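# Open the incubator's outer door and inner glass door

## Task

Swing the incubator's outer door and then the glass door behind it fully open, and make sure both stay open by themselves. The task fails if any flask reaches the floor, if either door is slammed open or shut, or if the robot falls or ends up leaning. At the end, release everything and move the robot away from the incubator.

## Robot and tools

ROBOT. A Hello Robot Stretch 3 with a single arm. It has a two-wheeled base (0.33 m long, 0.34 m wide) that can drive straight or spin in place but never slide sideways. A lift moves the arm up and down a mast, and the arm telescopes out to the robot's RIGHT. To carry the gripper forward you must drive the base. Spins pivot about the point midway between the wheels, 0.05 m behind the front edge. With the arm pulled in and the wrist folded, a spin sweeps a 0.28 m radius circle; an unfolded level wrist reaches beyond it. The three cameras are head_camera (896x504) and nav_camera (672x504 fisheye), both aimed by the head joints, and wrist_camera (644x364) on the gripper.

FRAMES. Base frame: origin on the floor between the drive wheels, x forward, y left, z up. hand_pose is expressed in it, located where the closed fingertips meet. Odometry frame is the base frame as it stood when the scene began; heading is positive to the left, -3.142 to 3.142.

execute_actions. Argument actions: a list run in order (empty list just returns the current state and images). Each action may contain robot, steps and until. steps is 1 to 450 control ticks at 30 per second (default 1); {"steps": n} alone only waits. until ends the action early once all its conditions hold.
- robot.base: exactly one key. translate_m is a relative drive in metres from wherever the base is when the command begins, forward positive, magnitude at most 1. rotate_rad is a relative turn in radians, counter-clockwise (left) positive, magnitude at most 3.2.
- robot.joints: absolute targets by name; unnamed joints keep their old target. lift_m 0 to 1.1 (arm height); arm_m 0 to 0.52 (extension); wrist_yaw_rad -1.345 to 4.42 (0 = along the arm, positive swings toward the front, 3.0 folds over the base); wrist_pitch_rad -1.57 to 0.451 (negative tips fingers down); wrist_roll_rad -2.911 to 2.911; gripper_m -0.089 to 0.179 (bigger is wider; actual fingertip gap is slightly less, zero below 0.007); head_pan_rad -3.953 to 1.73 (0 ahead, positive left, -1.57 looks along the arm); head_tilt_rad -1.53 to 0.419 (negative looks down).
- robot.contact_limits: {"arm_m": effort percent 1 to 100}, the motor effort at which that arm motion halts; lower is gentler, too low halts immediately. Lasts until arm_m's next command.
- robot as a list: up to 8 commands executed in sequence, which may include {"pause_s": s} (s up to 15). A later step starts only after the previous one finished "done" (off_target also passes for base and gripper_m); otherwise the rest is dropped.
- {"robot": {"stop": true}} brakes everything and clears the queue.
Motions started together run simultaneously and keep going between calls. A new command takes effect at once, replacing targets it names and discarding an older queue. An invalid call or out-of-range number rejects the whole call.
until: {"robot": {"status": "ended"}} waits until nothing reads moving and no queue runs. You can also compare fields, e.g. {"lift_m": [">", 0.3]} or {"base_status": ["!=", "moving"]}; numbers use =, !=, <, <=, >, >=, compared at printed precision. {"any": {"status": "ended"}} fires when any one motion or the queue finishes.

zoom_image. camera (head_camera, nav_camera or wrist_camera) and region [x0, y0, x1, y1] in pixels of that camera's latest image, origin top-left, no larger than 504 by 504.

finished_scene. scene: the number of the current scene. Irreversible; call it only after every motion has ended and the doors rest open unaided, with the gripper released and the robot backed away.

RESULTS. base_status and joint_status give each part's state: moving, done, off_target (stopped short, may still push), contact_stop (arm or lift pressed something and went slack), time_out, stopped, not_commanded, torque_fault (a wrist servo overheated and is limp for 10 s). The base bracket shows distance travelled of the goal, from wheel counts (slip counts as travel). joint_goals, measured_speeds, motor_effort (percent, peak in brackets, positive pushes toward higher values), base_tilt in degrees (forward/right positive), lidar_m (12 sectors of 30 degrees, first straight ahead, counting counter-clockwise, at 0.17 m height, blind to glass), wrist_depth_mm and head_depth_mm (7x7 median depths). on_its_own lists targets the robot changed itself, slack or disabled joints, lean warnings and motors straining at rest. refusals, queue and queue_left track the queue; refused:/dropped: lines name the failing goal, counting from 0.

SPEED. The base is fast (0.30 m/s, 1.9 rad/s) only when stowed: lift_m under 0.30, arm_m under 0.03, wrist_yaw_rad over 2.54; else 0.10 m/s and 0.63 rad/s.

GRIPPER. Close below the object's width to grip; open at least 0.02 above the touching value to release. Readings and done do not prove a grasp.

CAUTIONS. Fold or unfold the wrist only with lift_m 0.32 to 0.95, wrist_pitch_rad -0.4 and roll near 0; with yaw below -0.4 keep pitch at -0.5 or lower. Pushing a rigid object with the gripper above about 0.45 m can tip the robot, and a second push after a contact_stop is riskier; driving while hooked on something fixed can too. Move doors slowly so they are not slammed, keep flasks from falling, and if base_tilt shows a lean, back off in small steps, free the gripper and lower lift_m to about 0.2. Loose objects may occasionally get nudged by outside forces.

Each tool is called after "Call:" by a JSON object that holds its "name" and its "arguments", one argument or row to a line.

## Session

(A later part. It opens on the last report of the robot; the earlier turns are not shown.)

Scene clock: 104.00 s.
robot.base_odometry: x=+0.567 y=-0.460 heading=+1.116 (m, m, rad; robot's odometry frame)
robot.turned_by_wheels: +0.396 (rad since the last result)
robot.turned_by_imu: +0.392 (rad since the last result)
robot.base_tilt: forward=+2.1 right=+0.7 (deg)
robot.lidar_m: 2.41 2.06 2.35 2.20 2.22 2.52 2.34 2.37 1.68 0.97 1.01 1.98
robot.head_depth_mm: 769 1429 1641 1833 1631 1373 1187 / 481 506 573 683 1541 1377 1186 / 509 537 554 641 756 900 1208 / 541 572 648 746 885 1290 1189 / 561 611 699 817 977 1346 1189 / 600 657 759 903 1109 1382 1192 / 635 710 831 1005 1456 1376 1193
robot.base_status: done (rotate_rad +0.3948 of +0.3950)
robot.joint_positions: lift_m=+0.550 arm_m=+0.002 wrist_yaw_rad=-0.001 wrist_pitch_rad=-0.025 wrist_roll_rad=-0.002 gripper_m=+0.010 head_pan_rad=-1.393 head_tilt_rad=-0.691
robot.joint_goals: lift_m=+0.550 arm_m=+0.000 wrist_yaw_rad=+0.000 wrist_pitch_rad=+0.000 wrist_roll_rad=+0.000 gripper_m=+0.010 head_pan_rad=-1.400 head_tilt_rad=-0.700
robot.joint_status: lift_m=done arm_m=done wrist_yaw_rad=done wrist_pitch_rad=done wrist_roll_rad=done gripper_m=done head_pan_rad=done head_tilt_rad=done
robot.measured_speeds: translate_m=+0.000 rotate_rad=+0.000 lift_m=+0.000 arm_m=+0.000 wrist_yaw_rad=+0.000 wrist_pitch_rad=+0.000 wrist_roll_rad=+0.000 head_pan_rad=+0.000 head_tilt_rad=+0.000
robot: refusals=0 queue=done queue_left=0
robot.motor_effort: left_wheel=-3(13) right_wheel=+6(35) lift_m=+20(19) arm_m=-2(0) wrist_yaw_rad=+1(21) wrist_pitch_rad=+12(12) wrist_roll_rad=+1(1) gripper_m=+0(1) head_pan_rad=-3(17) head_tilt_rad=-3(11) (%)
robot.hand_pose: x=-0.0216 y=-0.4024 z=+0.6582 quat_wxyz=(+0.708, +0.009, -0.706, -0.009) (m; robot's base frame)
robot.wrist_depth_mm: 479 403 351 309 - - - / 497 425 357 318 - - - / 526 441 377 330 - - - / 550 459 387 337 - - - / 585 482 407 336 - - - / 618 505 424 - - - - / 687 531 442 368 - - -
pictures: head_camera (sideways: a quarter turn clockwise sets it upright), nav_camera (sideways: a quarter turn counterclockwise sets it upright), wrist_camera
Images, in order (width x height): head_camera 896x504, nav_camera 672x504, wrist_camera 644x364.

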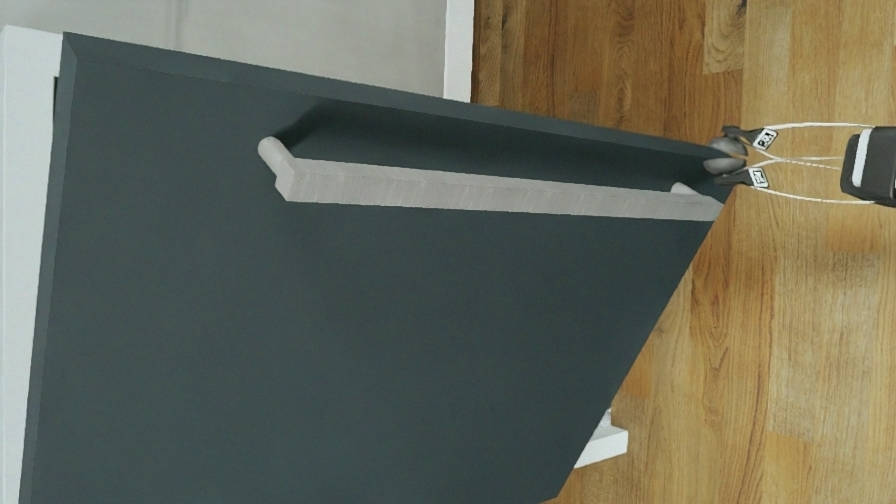

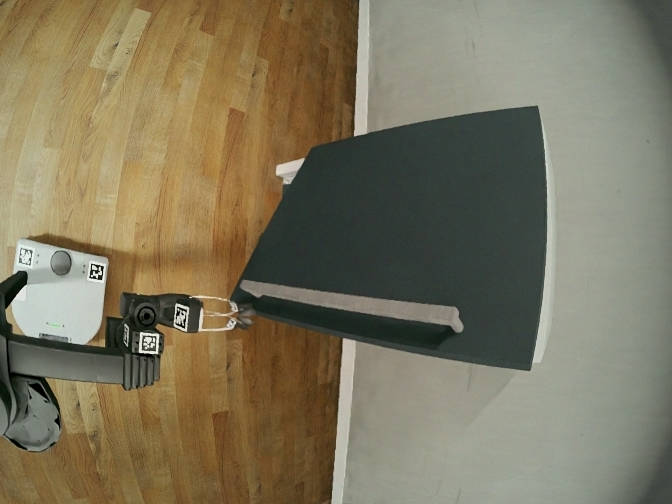

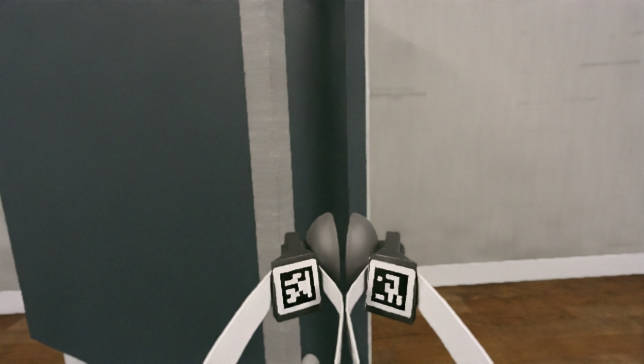

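Call:
{"name": "execute_actions", "arguments": {
  "actions": [
    {"robot":[{"joints":{"wrist_yaw_rad":1.6}},{"base":{"rotate_rad":0.88}},{"base":{"translate_m":-0.66}},{"joints":{"wrist_yaw_rad":0.0}},{"joints":{"arm_m":0.15}}],"steps":450,"until":{"robot":{"status":"ended"}}},
    {"steps":200,"until":{"robot":{"status":"ended"}}}
  ]
}}

Scene clock: 121.57 s.
robot.base_odometry: x=+0.840 y=-1.061 heading=+1.996 (m, m, rad; robot's odometry frame)
robot.turned_by_wheels: +0.880 (rad since the last result)
robot.turned_by_imu: +0.868 (rad since the last result)
robot.base_tilt: forward=+2.1 right=+0.7 (deg)
robot.lidar_m: 3.08 2.65 2.65 2.19 1.86 1.86 1.31 1.11 0.60 0.58 1.06 2.66
robot.head_depth_mm: 534 927 746 691 761 984 - / 589 924 1008 936 1074 996 - / 650 926 1021 1119 1170 1300 1166 / 725 1004 1126 1291 1272 1380 1193 / 896 1009 1129 1273 1466 1004 867 / 656 491 410 442 500 630 1140 / 486 329 365 428 585 1287 1191
robot.base_status: done (translate_m -0.6600 of -0.6600)
robot.joint_positions: lift_m=+0.550 arm_m=+0.150 wrist_yaw_rad=+0.001 wrist_pitch_rad=-0.025 wrist_roll_rad=-0.002 gripper_m=+0.010 head_pan_rad=-1.393 head_tilt_rad=-0.691
robot.joint_goals: lift_m=+0.550 arm_m=+0.150 wrist_yaw_rad=+0.000 wrist_pitch_rad=+0.000 wrist_roll_rad=+0.000 gripper_m=+0.010 head_pan_rad=-1.400 head_tilt_rad=-0.700
robot.joint_status: lift_m=done arm_m=done wrist_yaw_rad=done wrist_pitch_rad=done wrist_roll_rad=done gripper_m=done head_pan_rad=done head_tilt_rad=done
robot.measured_speeds: translate_m=+0.000 rotate_rad=+0.000 lift_m=+0.000 arm_m=+0.000 wrist_yaw_rad=+0.000 wrist_pitch_rad=+0.000 wrist_roll_rad=+0.000 head_pan_rad=+0.000 head_tilt_rad=+0.000
robot: refusals=0 queue=done queue_left=0
robot.motor_effort: left_wheel=-3(6) right_wheel=+5(11) lift_m=+20(19) arm_m=+3(2) wrist_yaw_rad=-2(3) wrist_pitch_rad=+12(12) wrist_roll_rad=+0(1) gripper_m=+0(0) head_pan_rad=-3(3) head_tilt_rad=-4(3) (%)
robot.hand_pose: x=-0.0213 y=-0.5502 z=+0.6582 quat_wxyz=(+0.708, +0.010, -0.706, -0.009) (m; robot's base frame)
robot.wrist_depth_mm: 342 609 653 709 707 179 160 / 345 618 673 815 335 182 165 / 337 603 683 836 780 186 170 / 329 586 678 640 742 190 185 / 322 557 716 498 368 195 209 / 313 541 714 - 325 200 239 / 307 518 629 521 495 201 276
pictures: head_camera (sideways: a quarter turn clockwise sets it upright), nav_camera (sideways: a quarter turn counterclockwise sets it upright), wrist_camera
Images, in order (width x height): head_camera 896x504, nav_camera 672x504, wrist_camera 644x364.

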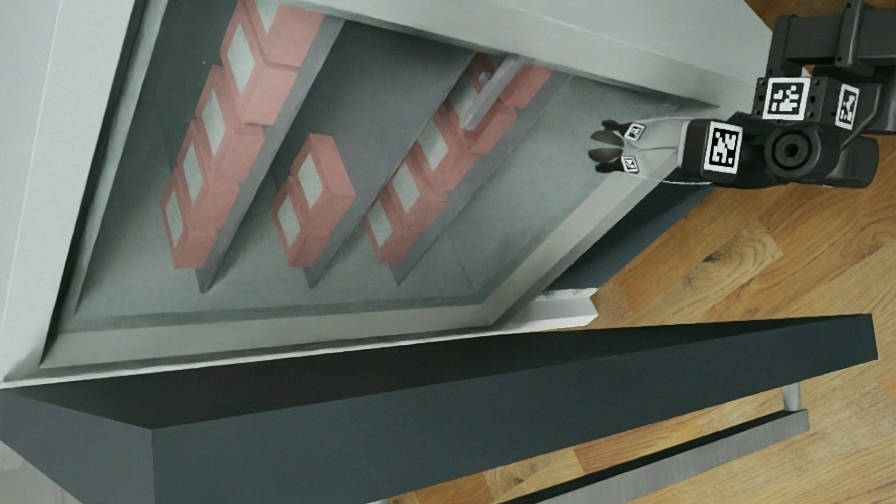

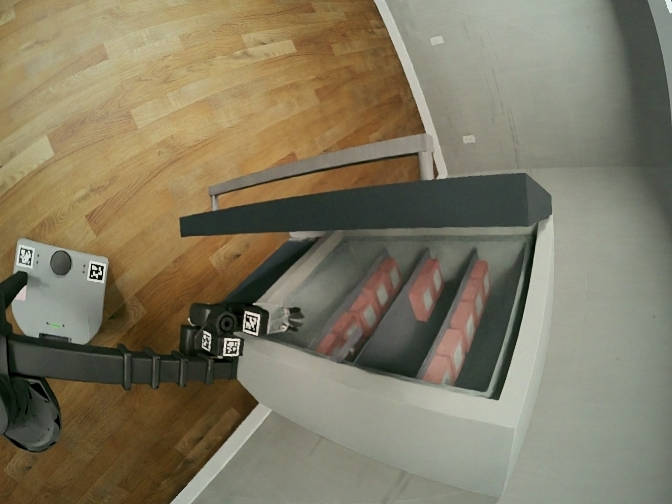

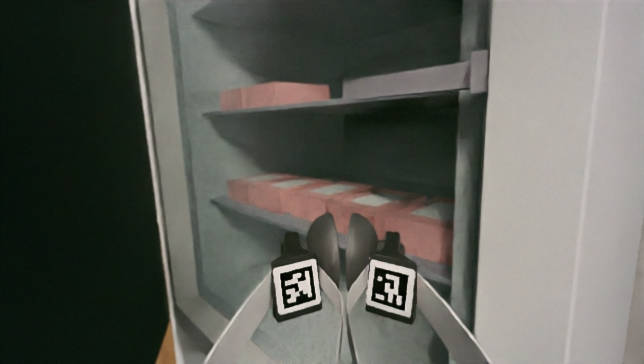

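Call:
{"name": "execute_actions", "arguments": {
  "actions": [
    {"robot":[{"joints":{"arm_m":0.1}},{"base":{"translate_m":0.3}},{"base":{"rotate_rad":-0.1}},{"base":{"translate_m":0.1}}],"steps":450,"until":{"robot":{"status":"ended"}}}
  ]
}}

Scene clock: 131.80 s.
robot.base_odometry: x=+0.684 y=-0.693 heading=+1.896 (m, m, rad; robot's odometry frame)
robot.turned_by_wheels: -0.100 (rad since the last result)
robot.turned_by_imu: -0.103 (rad since the last result)
robot.base_tilt: forward=+2.1 right=+0.7 (deg)
robot.lidar_m: 2.82 2.41 2.38 2.59 2.17 2.16 1.74 1.39 0.77 0.89 2.27 2.29
robot.head_depth_mm: 766 964 1068 1136 1173 1290 1201 / 839 958 1090 1274 1267 1364 1237 / 615 649 1008 1182 1420 1373 1173 / 538 307 292 332 400 494 644 / 1963 331 295 344 423 590 1121 / 2212 2544 2581 413 494 1322 1189 / 2354 2583 2606 2005 1634 1383 1194
robot.base_status: done (translate_m +0.1000 of +0.1000)
robot.joint_positions: lift_m=+0.550 arm_m=+0.100 wrist_yaw_rad=-0.001 wrist_pitch_rad=-0.026 wrist_roll_rad=-0.002 gripper_m=+0.010 head_pan_rad=-1.393 head_tilt_rad=-0.692
robot.joint_goals: lift_m=+0.550 arm_m=+0.100 wrist_yaw_rad=+0.000 wrist_pitch_rad=+0.000 wrist_roll_rad=+0.000 gripper_m=+0.010 head_pan_rad=-1.400 head_tilt_rad=-0.700
robot.joint_status: lift_m=done arm_m=done wrist_yaw_rad=done wrist_pitch_rad=done wrist_roll_rad=done gripper_m=done head_pan_rad=done head_tilt_rad=done
robot.measured_speeds: translate_m=+0.000 rotate_rad=+0.000 lift_m=+0.000 arm_m=+0.000 wrist_yaw_rad=+0.000 wrist_pitch_rad=+0.000 wrist_roll_rad=+0.000 head_pan_rad=+0.000 head_tilt_rad=+0.000
robot: refusals=0 queue=done queue_left=0
robot.motor_effort: left_wheel=+1(7) right_wheel=-3(35) lift_m=+20(19) arm_m=+0(1) wrist_yaw_rad=+1(19) wrist_pitch_rad=+13(13) wrist_roll_rad=+1(1) gripper_m=+0(0) head_pan_rad=-3(2) head_tilt_rad=-3(4) (%)
robot.hand_pose: x=-0.0218 y=-0.5005 z=+0.6581 quat_wxyz=(+0.708, +0.009, -0.706, -0.010) (m; robot's base frame)
robot.wrist_depth_mm: 89 116 232 647 725 779 710 / 88 115 227 672 782 833 735 / 87 115 224 695 884 855 751 / 87 113 220 712 710 594 555 / 86 112 216 708 943 855 750 / 86 112 190 - 711 653 654 / 85 111 186 740 605 526 502
pictures: head_camera (sideways: a quarter turn clockwise sets it upright), nav_camera (sideways: a quarter turn counterclockwise sets it upright), wrist_camera
Images, in order (width x height): head_camera 896x504, nav_camera 672x504, wrist_camera 644x364.

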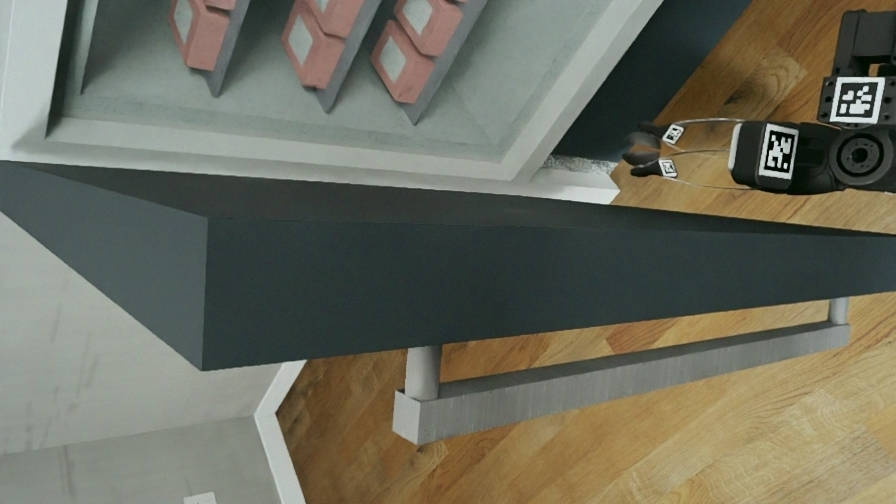

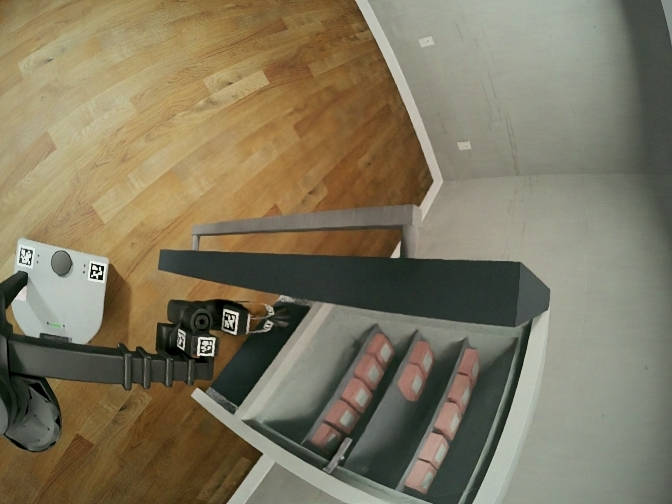

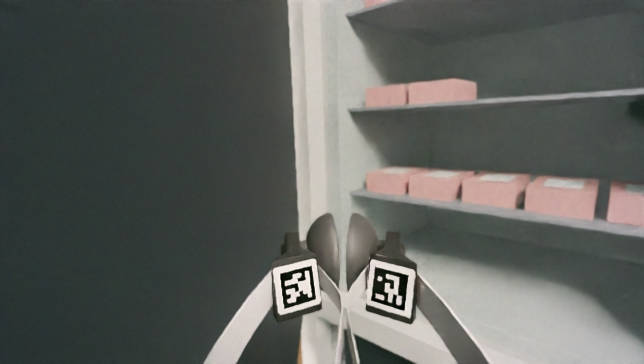

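Call:
{"name": "execute_actions", "arguments": {
  "actions": [
    {"robot":[{"base":{"translate_m":0.12}},{"base":{"rotate_rad":-0.15}},{"base":{"translate_m":0.14}},{"base":{"rotate_rad":-0.15}},{"base":{"translate_m":0.14}},{"base":{"rotate_rad":-0.15}}],"steps":450,"until":{"robot":{"status":"ended"}}}
  ]
}}

Scene clock: 143.37 s.
robot.base_odometry: x=+0.618 y=-0.302 heading=+1.446 (m, m, rad; robot's odometry frame)
robot.turned_by_wheels: -0.450 (rad since the last result)
robot.turned_by_imu: -0.447 (rad since the last result)
robot.base_tilt: forward=+2.1 right=+0.7 (deg)
robot.lidar_m: 1.89 2.53 2.19 2.19 2.46 2.51 2.50 1.87 1.01 1.01 1.76 2.26
robot.head_depth_mm: 814 1187 1206 1274 1257 1378 1208 / 848 1053 1198 1318 1388 1378 1236 / 837 962 1106 1286 1477 1377 1176 / 560 533 600 688 805 969 1144 / 481 331 334 352 385 461 585 / 1529 308 - 302 361 461 715 / 1629 1741 - 321 443 1320 1191
robot.base_status: done (rotate_rad -0.1498 of -0.1500)
robot.joint_positions: lift_m=+0.550 arm_m=+0.100 wrist_yaw_rad=-0.001 wrist_pitch_rad=-0.027 wrist_roll_rad=-0.002 gripper_m=+0.010 head_pan_rad=-1.393 head_tilt_rad=-0.692
robot.joint_goals: lift_m=+0.550 arm_m=+0.100 wrist_yaw_rad=+0.000 wrist_pitch_rad=+0.000 wrist_roll_rad=+0.000 gripper_m=+0.010 head_pan_rad=-1.400 head_tilt_rad=-0.700
robot.joint_status: lift_m=done arm_m=done wrist_yaw_rad=done wrist_pitch_rad=done wrist_roll_rad=done gripper_m=done head_pan_rad=done head_tilt_rad=done
robot.measured_speeds: translate_m=+0.000 rotate_rad=+0.000 lift_m=+0.000 arm_m=+0.000 wrist_yaw_rad=+0.000 wrist_pitch_rad=+0.000 wrist_roll_rad=+0.000 head_pan_rad=+0.000 head_tilt_rad=+0.000
robot: refusals=0 queue=done queue_left=0
robot.motor_effort: left_wheel=+2(5) right_wheel=-5(28) lift_m=+20(19) arm_m=+1(1) wrist_yaw_rad=+0(17) wrist_pitch_rad=+13(13) wrist_roll_rad=+1(0) gripper_m=+0(2) head_pan_rad=-2(3) head_tilt_rad=-4(3) (%)
robot.hand_pose: x=-0.0217 y=-0.5004 z=+0.6579 quat_wxyz=(+0.708, +0.009, -0.706, -0.010) (m; robot's base frame)
robot.wrist_depth_mm: 152 209 413 689 745 787 606 / 151 208 408 730 - 993 561 / 149 206 400 717 - 987 603 / 149 205 394 738 739 684 595 / 148 202 385 748 - 938 598 / 147 202 343 - 714 668 610 / 146 199 332 775 721 617 581
pictures: head_camera (sideways: a quarter turn clockwise sets it upright), nav_camera (sideways: a quarter turn counterclockwise sets it upright), wrist_camera
Images, in order (width x height): head_camera 896x504, nav_camera 672x504, wrist_camera 644x364.

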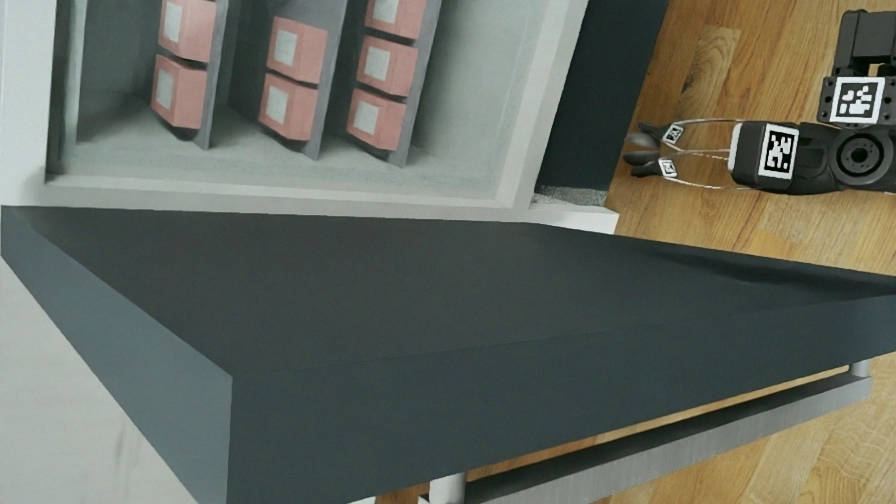

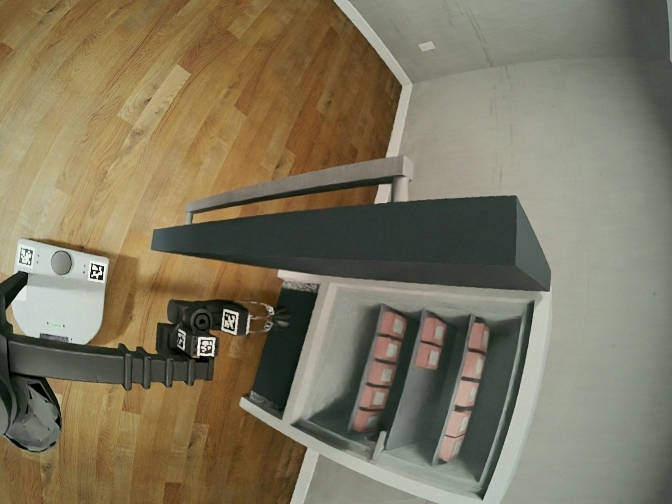

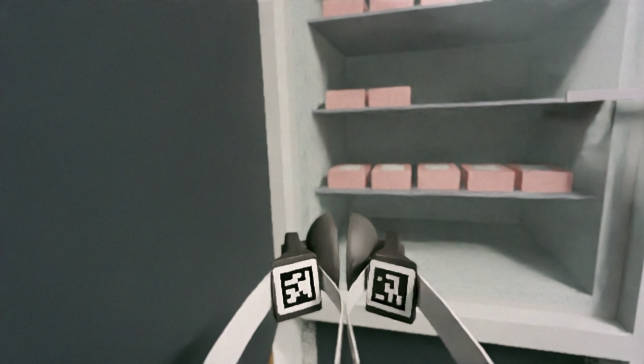

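Call:
{"name": "execute_actions", "arguments": {
  "actions": [
    {"robot":[{"base":{"translate_m":0.15}},{"base":{"rotate_rad":-0.12}},{"base":{"translate_m":0.1}}],"steps":450,"until":{"robot":{"status":"ended"}}}
  ]
}}

Scene clock: 151.07 s.
robot.base_odometry: x=+0.660 y=-0.056 heading=+1.327 (m, m, rad; robot's odometry frame)
robot.turned_by_wheels: -0.120 (rad since the last result)
robot.turned_by_imu: -0.120 (rad since the last result)
robot.base_tilt: forward=+2.1 right=+0.7 (deg)
robot.lidar_m: 1.65 1.65 2.17 2.13 2.30 2.80 2.75 2.11 1.07 1.00 1.71 2.03
robot.head_depth_mm: 840 1059 1164 1310 1388 1382 1213 / 719 878 1057 1300 1430 1373 1239 / 477 404 493 634 886 1301 1179 / 1362 307 319 342 392 476 609 / 1442 308 - 294 340 420 587 / 1477 1621 - 309 430 569 1165 / 1518 1707 1989 1823 1598 1370 1194
robot.base_status: done (translate_m +0.1000 of +0.1000)
robot.joint_positions: lift_m=+0.550 arm_m=+0.100 wrist_yaw_rad=-0.001 wrist_pitch_rad=-0.027 wrist_roll_rad=-0.001 gripper_m=+0.010 head_pan_rad=-1.393 head_tilt_rad=-0.692
robot.joint_goals: lift_m=+0.550 arm_m=+0.100 wrist_yaw_rad=+0.000 wrist_pitch_rad=+0.000 wrist_roll_rad=+0.000 gripper_m=+0.010 head_pan_rad=-1.400 head_tilt_rad=-0.700
robot.joint_status: lift_m=done arm_m=done wrist_yaw_rad=done wrist_pitch_rad=done wrist_roll_rad=done gripper_m=done head_pan_rad=done head_tilt_rad=done
robot.measured_speeds: translate_m=+0.000 rotate_rad=+0.000 lift_m=+0.000 arm_m=+0.000 wrist_yaw_rad=+0.000 wrist_pitch_rad=+0.000 wrist_roll_rad=+0.000 head_pan_rad=+0.000 head_tilt_rad=+0.000
robot: refusals=0 queue=done queue_left=0
robot.motor_effort: left_wheel=+1(5) right_wheel=-4(27) lift_m=+19(19) arm_m=+1(1) wrist_yaw_rad=+2(16) wrist_pitch_rad=+13(14) wrist_roll_rad=+1(1) gripper_m=+0(1) head_pan_rad=-2(3) head_tilt_rad=-3(3) (%)
robot.hand_pose: x=-0.0218 y=-0.5004 z=+0.6578 quat_wxyz=(+0.708, +0.009, -0.706, -0.010) (m; robot's base frame)
robot.wrist_depth_mm: 83 104 170 476 747 766 720 / 83 104 170 472 - - 771 / 83 103 170 466 - - 808 / 83 103 170 472 - 804 703 / 83 103 169 370 - 940 796 / 83 103 155 - 730 701 687 / 83 103 154 463 784 723 695
pictures: head_camera (sideways: a quarter turn clockwise sets it upright), nav_camera (sideways: a quarter turn counterclockwise sets it upright), wrist_camera
Images, in order (width x height): head_camera 896x504, nav_camera 672x504, wrist_camera 644x364.

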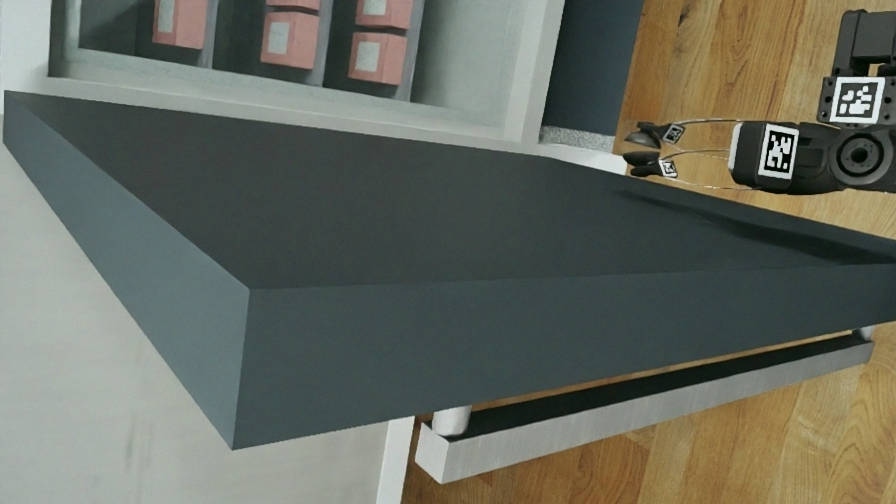

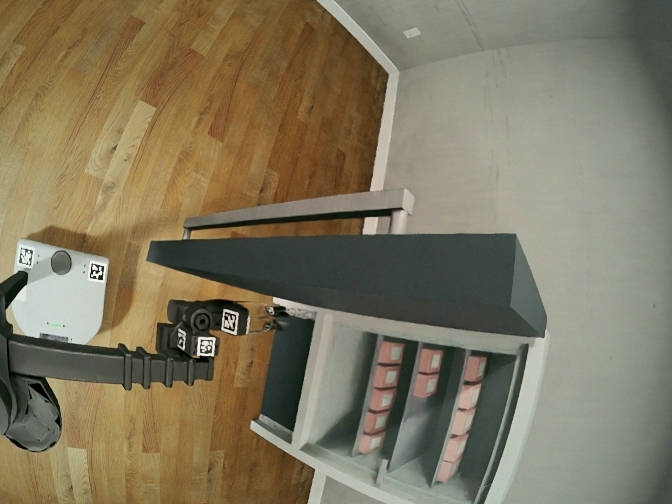

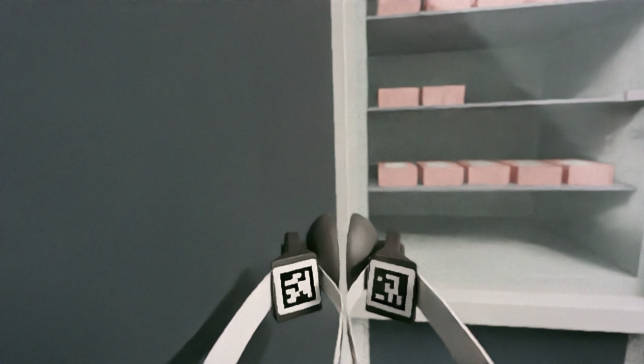

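Call:
{"name": "execute_actions", "arguments": {
  "actions": [
    {"robot":[{"base":{"rotate_rad":-0.2},"joints":{"arm_m":0.03}},{"base":{"translate_m":0.13}},{"base":{"rotate_rad":-0.15}},{"base":{"translate_m":0.12}}],"steps":450,"until":{"robot":{"status":"ended"}}}
  ]
}}

Scene clock: 160.47 s.
robot.base_odometry: x=+0.783 y=+0.161 heading=+0.977 (m, m, rad; robot's odometry frame)
robot.turned_by_wheels: -0.350 (rad since the last result)
robot.turned_by_imu: -0.348 (rad since the last result)
robot.base_tilt: forward=+2.1 right=+0.7 (deg)
robot.lidar_m: 1.76 1.45 2.03 2.18 2.17 2.55 2.99 2.99 1.16 0.96 1.55 1.80
robot.head_depth_mm: 860 1273 1256 1361 1497 1367 1188 / 851 1280 1221 1356 1481 1367 1194 / 667 812 1013 1239 1431 1369 1242 / 479 307 340 380 414 447 564 / 1297 308 - - - 320 418 / 1309 1406 - - 289 415 584 / 1288 1440 1590 1830 348 1286 1187
robot.base_status: done (translate_m +0.1200 of +0.1200)
robot.joint_positions: lift_m=+0.550 arm_m=+0.030 wrist_yaw_rad=-0.001 wrist_pitch_rad=-0.026 wrist_roll_rad=-0.001 gripper_m=+0.010 head_pan_rad=-1.394 head_tilt_rad=-0.692
robot.joint_goals: lift_m=+0.550 arm_m=+0.030 wrist_yaw_rad=+0.000 wrist_pitch_rad=+0.000 wrist_roll_rad=+0.000 gripper_m=+0.010 head_pan_rad=-1.400 head_tilt_rad=-0.700
robot.joint_status: lift_m=done arm_m=done wrist_yaw_rad=done wrist_pitch_rad=done wrist_roll_rad=done gripper_m=done head_pan_rad=done head_tilt_rad=done
robot.measured_speeds: translate_m=+0.000 rotate_rad=+0.000 lift_m=+0.000 arm_m=+0.000 wrist_yaw_rad=+0.000 wrist_pitch_rad=+0.000 wrist_roll_rad=+0.000 head_pan_rad=+0.000 head_tilt_rad=+0.000
robot: refusals=0 queue=done queue_left=0
robot.motor_effort: left_wheel=+1(6) right_wheel=-4(24) lift_m=+20(20) arm_m=-1(2) wrist_yaw_rad=+1(15) wrist_pitch_rad=+13(13) wrist_roll_rad=+1(1) gripper_m=-1(0) head_pan_rad=-2(2) head_tilt_rad=-3(3) (%)
robot.hand_pose: x=-0.0218 y=-0.4307 z=+0.6580 quat_wxyz=(+0.708, +0.009, -0.706, -0.010) (m; robot's base frame)
robot.wrist_depth_mm: 99 129 252 776 852 844 - / 98 128 249 805 - 891 - / 98 127 244 812 - 899 - / 97 126 240 841 - 915 - / 96 125 236 780 - 928 - / 96 125 207 - 848 930 - / 95 123 205 842 910 960 -
pictures: head_camera (sideways: a quarter turn clockwise sets it upright), nav_camera (sideways: a quarter turn counterclockwise sets it upright), wrist_camera
Images, in order (width x height): head_camera 896x504, nav_camera 672x504, wrist_camera 644x364.

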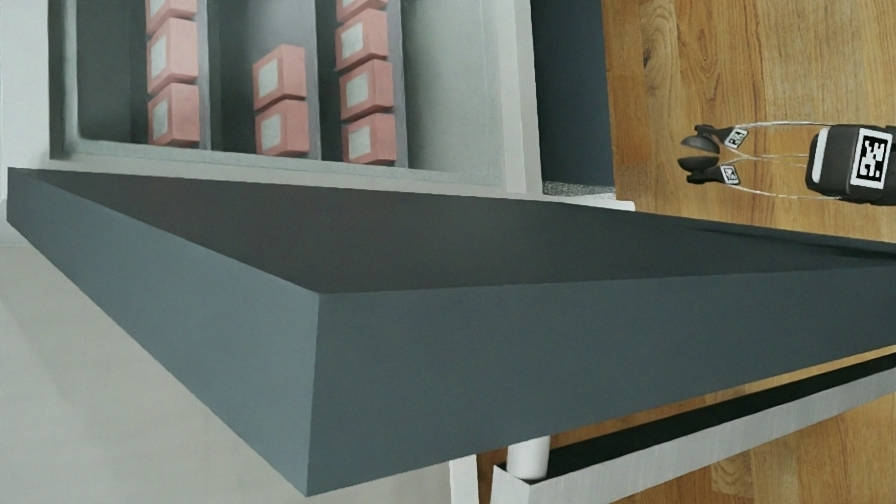

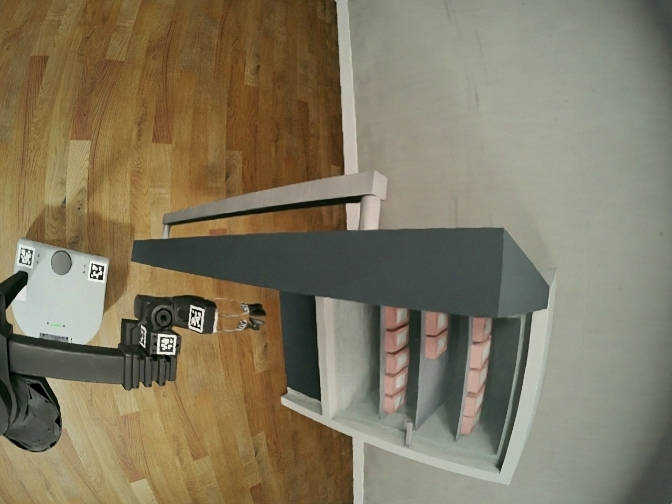

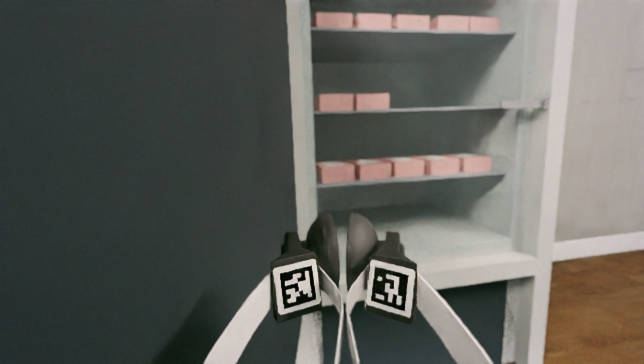

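Call:
{"name": "execute_actions", "arguments": {
  "actions": [
    {"robot":[{"base":{"rotate_rad":-0.1}},{"base":{"translate_m":0.12}},{"base":{"rotate_rad":-0.12}},{"base":{"translate_m":0.1}}],"steps":450,"until":{"robot":{"status":"ended"}}}
  ]
}}

Scene clock: 168.80 s.
robot.base_odometry: x=+0.933 y=+0.322 heading=+0.756 (m, m, rad; robot's odometry frame)
robot.turned_by_wheels: -0.220 (rad since the last result)
robot.turned_by_imu: -0.330 (rad since the last result)
robot.base_tilt: forward=+2.1 right=+0.8 (deg)
robot.lidar_m: 1.67 1.58 1.32 2.08 2.27 2.33 3.03 3.15 1.33 0.93 0.98 1.50
robot.head_depth_mm: 1183 1257 1373 1480 1623 1361 1184 / 911 1312 1330 1447 1585 1374 1188 / 874 1043 - - - 1302 333 / 530 304 - - - - 326 / 701 974 - - 959 1372 1168 / 1138 1341 1545 1795 1624 346 421 / 1208 1345 1501 1692 1667 1287 1186
robot.base_status: done (translate_m +0.0999 of +0.1000)
robot.joint_positions: lift_m=+0.550 arm_m=+0.030 wrist_yaw_rad=-0.007 wrist_pitch_rad=-0.021 wrist_roll_rad=-0.001 gripper_m=+0.010 head_pan_rad=-1.394 head_tilt_rad=-0.695
robot.joint_goals: lift_m=+0.550 arm_m=+0.030 wrist_yaw_rad=+0.000 wrist_pitch_rad=+0.000 wrist_roll_rad=+0.000 gripper_m=+0.010 head_pan_rad=-1.400 head_tilt_rad=-0.700
robot.joint_status: lift_m=done arm_m=done wrist_yaw_rad=done wrist_pitch_rad=done wrist_roll_rad=done gripper_m=done head_pan_rad=done head_tilt_rad=done
robot.measured_speeds: translate_m=+0.000 rotate_rad=+0.000 lift_m=+0.000 arm_m=+0.000 wrist_yaw_rad=+0.000 wrist_pitch_rad=+0.000 wrist_roll_rad=+0.000 head_pan_rad=+0.000 head_tilt_rad=+0.000
robot: refusals=0 queue=done queue_left=0
robot.on_its_own: right_wheel is at rest, and its effort (+31) is outside its rest range (-18 to +18)
robot.motor_effort: left_wheel=-1(15) right_wheel=+31(61) lift_m=+18(21) arm_m=+0(1) wrist_yaw_rad=+7(32) wrist_pitch_rad=+11(13) wrist_roll_rad=+0(1) gripper_m=+0(0) head_pan_rad=-2(3) head_tilt_rad=-2(3) (%)
robot.hand_pose: x=-0.0232 y=-0.4306 z=+0.6593 quat_wxyz=(+0.708, +0.005, -0.707, -0.010) (m; robot's base frame)
robot.wrist_depth_mm: - 125 675 933 968 - - / - 121 636 - 982 - - / - 116 530 - - - - / - 113 463 - - - - / - 110 418 - - - - / - 107 281 - - - - / - 104 261 912 - - -
pictures: head_camera (sideways: a quarter turn clockwise sets it upright), nav_camera (sideways: a quarter turn counterclockwise sets it upright), wrist_camera
Images, in order (width x height): head_camera 896x504, nav_camera 672x504, wrist_camera 644x364.

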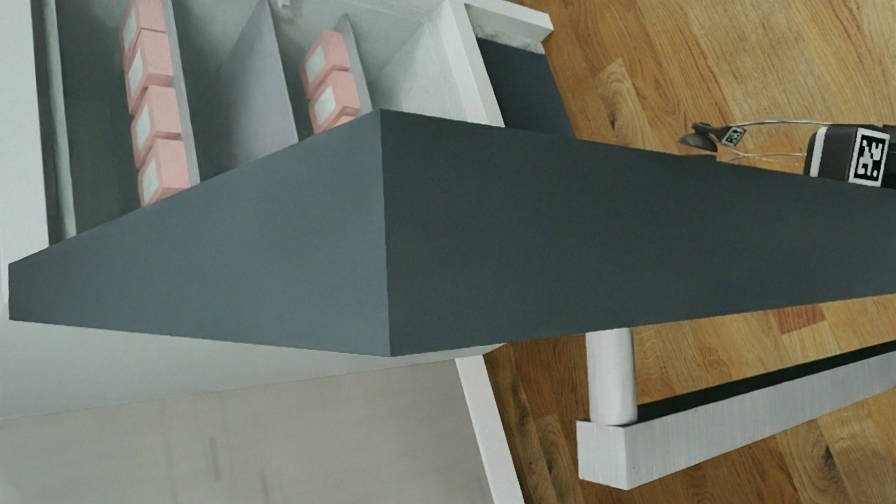

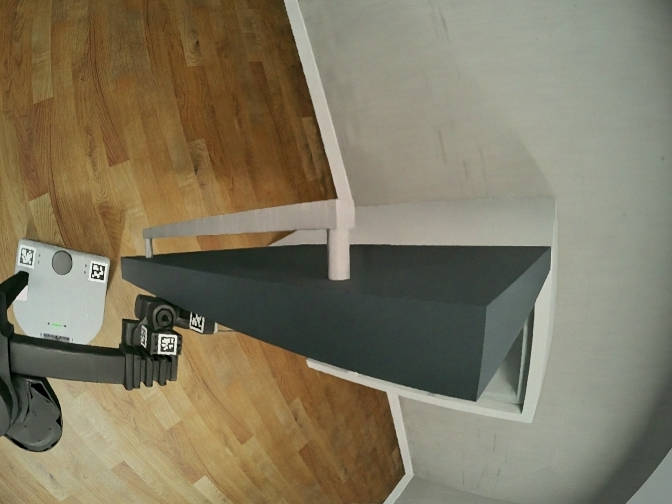

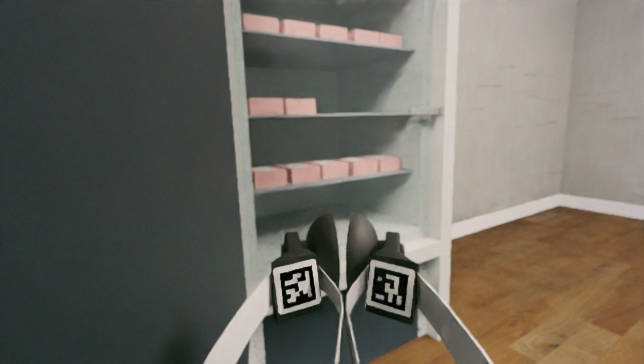

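Call:
{"name": "execute_actions", "arguments": {
  "actions": [
    {"robot":[{"base":{"translate_m":-0.3},"joints":{"arm_m":0.0}},{"base":{"rotate_rad":0.47}},{"base":{"translate_m":-0.3},"joints":{"lift_m":0.7,"head_pan_rad":-1.57,"head_tilt_rad":-0.5}}],"steps":450,"until":{"robot":{"status":"ended"}}}
  ]
}}

Scene clock: 179.87 s.
robot.base_odometry: x=+0.613 y=-0.167 heading=+1.227 (m, m, rad; robot's odometry frame)
robot.turned_by_wheels: +0.470 (rad since the last result)
robot.turned_by_imu: +0.464 (rad since the last result)
robot.base_tilt: forward=+2.1 right=+0.7 (deg)
robot.lidar_m: 2.12 1.73 2.23 2.06 2.10 2.63 2.63 2.66 1.17 1.12 1.09 2.13
robot.head_depth_mm: 1445 1045 1136 1861 1915 1575 1305 / 1448 1049 1186 1267 1394 1501 1313 / 1426 1037 1406 1352 1436 1508 1297 / 1408 1027 1415 1345 1389 1489 1288 / 1412 1017 1310 1308 1390 1484 1308 / 1385 1010 1144 1222 1322 1454 1308 / 1364 957 976 1000 1040 1086 1288
robot.base_status: done (translate_m -0.3000 of -0.3000)
robot.joint_positions: lift_m=+0.700 arm_m=+0.002 wrist_yaw_rad=-0.001 wrist_pitch_rad=-0.021 wrist_roll_rad=-0.001 gripper_m=+0.010 head_pan_rad=-1.563 head_tilt_rad=-0.508
robot.joint_goals: lift_m=+0.700 arm_m=+0.000 wrist_yaw_rad=+0.000 wrist_pitch_rad=+0.000 wrist_roll_rad=+0.000 gripper_m=+0.010 head_pan_rad=-1.570 head_tilt_rad=-0.500
robot.joint_status: lift_m=done arm_m=done wrist_yaw_rad=done wrist_pitch_rad=done wrist_roll_rad=done gripper_m=done head_pan_rad=done head_tilt_rad=done
robot.measured_speeds: translate_m=+0.000 rotate_rad=+0.000 lift_m=+0.000 arm_m=+0.000 wrist_yaw_rad=+0.000 wrist_pitch_rad=+0.000 wrist_roll_rad=+0.000 head_pan_rad=+0.000 head_tilt_rad=+0.000
robot: refusals=0 queue=done queue_left=0
robot.motor_effort: left_wheel=-3(7) right_wheel=+5(32) lift_m=+23(27) arm_m=-2(2) wrist_yaw_rad=+0(5) wrist_pitch_rad=+10(10) wrist_roll_rad=+1(0) gripper_m=+0(1) head_pan_rad=-3(13) head_tilt_rad=+1(15) (%)
robot.hand_pose: x=-0.0217 y=-0.4025 z=+0.8090 quat_wxyz=(+0.708, +0.007, -0.706, -0.008) (m; robot's base frame)
robot.wrist_depth_mm: 469 607 820 845 854 - - / 477 612 896 - 916 - - / 472 616 857 - - - - / 473 621 908 - - - - / 472 625 894 985 972 - - / 478 627 896 - 988 - - / 481 623 917 979 - - -
pictures: head_camera (sideways: a quarter turn clockwise sets it upright), nav_camera (sideways: a quarter turn counterclockwise sets it upright), wrist_camera
Images, in order (width x height): head_camera 896x504, nav_camera 672x504, wrist_camera 644x364.

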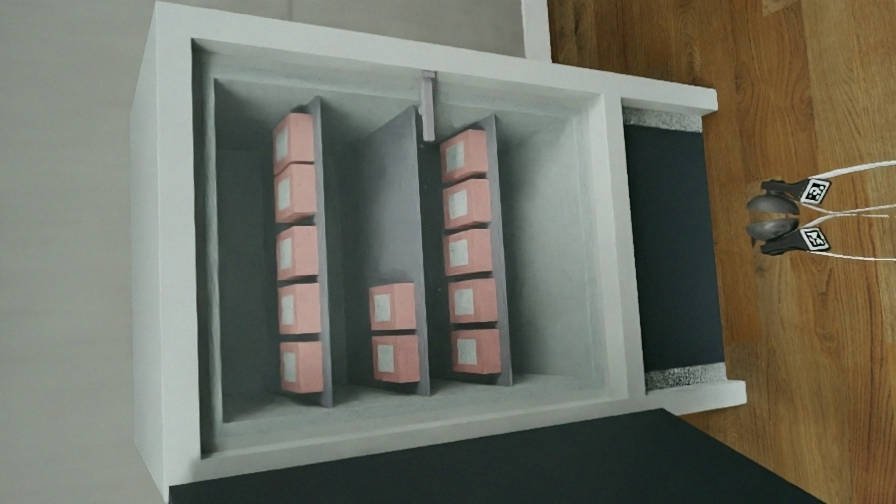

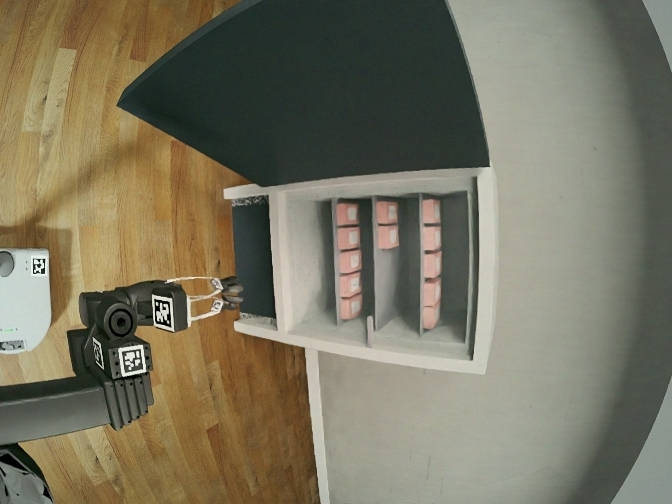

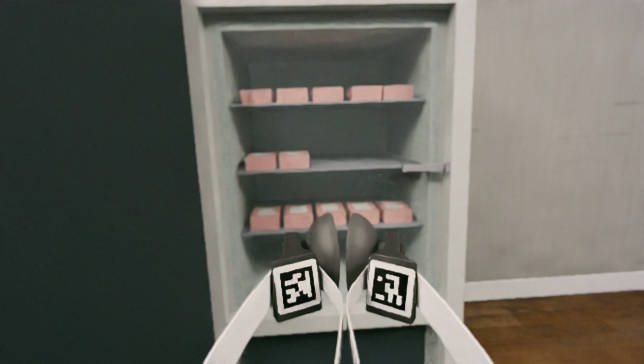

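Call:
{"name": "execute_actions", "arguments": {
  "actions": [
    {"robot":[{"base":{"rotate_rad":0.6}},{"base":{"translate_m":-0.35}},{"base":{"rotate_rad":-0.6}},{"base":{"translate_m":0.03},"joints":{"gripper_m":0.1,"arm_m":0.2}}],"steps":450,"until":{"robot":{"status":"ended"}}}
  ]
}}

Call:
{"name": "zoom_image", "arguments": {
  "camera": "head_camera",
  "region": [300,100,700,400]
}}

Scene clock: 192.40 s.
robot.base_odometry: x=+0.712 y=-0.477 heading=+1.227 (m, m, rad; robot's odometry frame)
robot.turned_by_wheels: +0.000 (rad since the last result)
robot.turned_by_imu: -0.002 (rad since the last result)
robot.base_tilt: forward=+2.1 right=+0.8 (deg)
robot.lidar_m: 2.40 2.05 2.41 2.24 2.27 2.55 2.35 2.38 1.64 0.93 0.97 1.92
robot.head_depth_mm: 1314 1436 1566 1746 1888 1565 1335 / 1298 1402 1558 1711 1854 1659 - / 1281 997 925 1042 1781 1645 - / 1275 880 1007 1087 1203 1238 1315 / 1258 875 1245 1236 1260 1233 1311 / 1250 861 1257 1234 1261 1218 1311 / 1231 853 1263 1240 1259 1214 1311
robot.base_status: done (translate_m +0.0300 of +0.0300)
robot.joint_positions: lift_m=+0.700 arm_m=+0.200 wrist_yaw_rad=-0.001 wrist_pitch_rad=-0.021 wrist_roll_rad=-0.001 gripper_m=+0.100 head_pan_rad=-1.563 head_tilt_rad=-0.507
robot.joint_goals: lift_m=+0.700 arm_m=+0.200 wrist_yaw_rad=+0.000 wrist_pitch_rad=+0.000 wrist_roll_rad=+0.000 gripper_m=+0.100 head_pan_rad=-1.570 head_tilt_rad=-0.500
robot.joint_status: lift_m=done arm_m=done wrist_yaw_rad=done wrist_pitch_rad=done wrist_roll_rad=done gripper_m=done head_pan_rad=done head_tilt_rad=done
robot.measured_speeds: translate_m=+0.000 rotate_rad=+0.000 lift_m=+0.000 arm_m=+0.000 wrist_yaw_rad=+0.000 wrist_pitch_rad=+0.000 wrist_roll_rad=+0.000 head_pan_rad=+0.000 head_tilt_rad=+0.000
robot: refusals=0 queue=done queue_left=0
robot.motor_effort: left_wheel=+2(6) right_wheel=-5(10) lift_m=+24(23) arm_m=+3(4) wrist_yaw_rad=+1(0) wrist_pitch_rad=+10(10) wrist_roll_rad=+1(1) gripper_m=+0(80) head_pan_rad=-3(3) head_tilt_rad=+2(2) (%)
robot.hand_pose: x=-0.0216 y=-0.6003 z=+0.8090 quat_wxyz=(+0.708, +0.008, -0.706, -0.008) (m; robot's base frame)
robot.wrist_depth_mm: 653 781 788 555 - - - / 552 570 568 536 - - - / 657 904 953 675 - - - / 591 661 759 544 - - - / 659 898 981 673 - - - / 600 620 648 623 - - - / 648 785 773 698 - - -
pictures: head_camera (sideways: a quarter turn clockwise sets it upright), nav_camera (sideways: a quarter turn counterclockwise sets it upright), wrist_camera
Images, in order (width x height): head_camera 896x504, nav_camera 672x504, wrist_camera 644x364.

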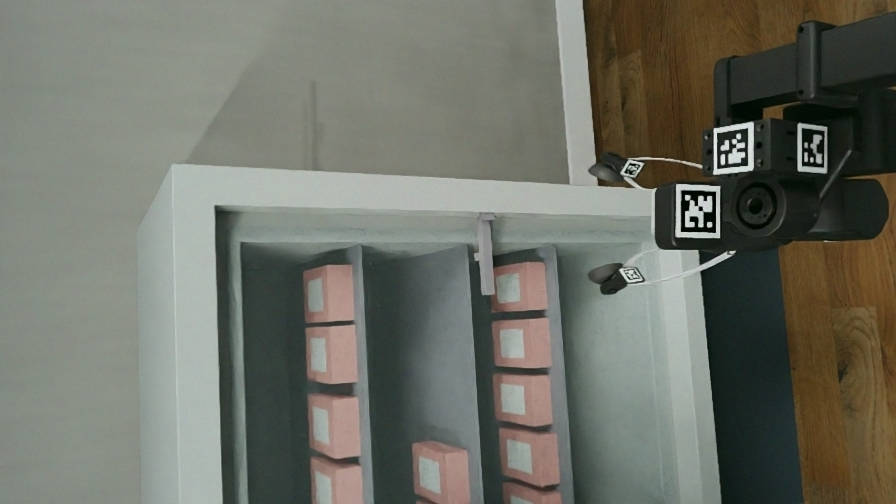

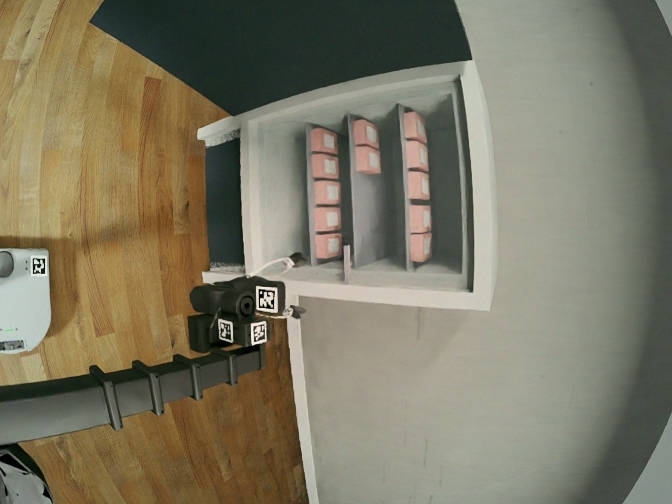

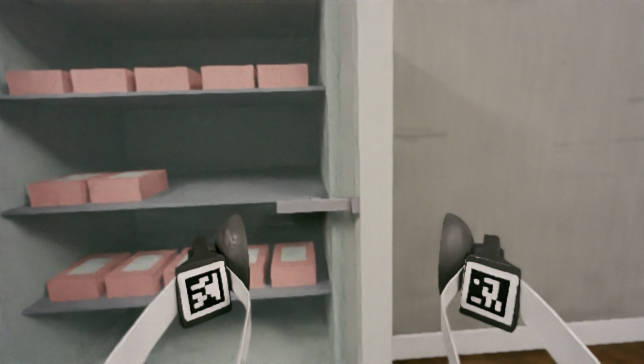

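Region (300, 100, 700, 400) of head_camera's 896x504 image, scaled by 1.260, with more detail than that image has; it fills the top 378 rows of this view, and the rest is white.

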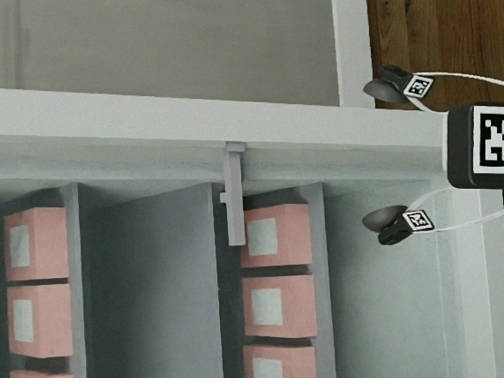

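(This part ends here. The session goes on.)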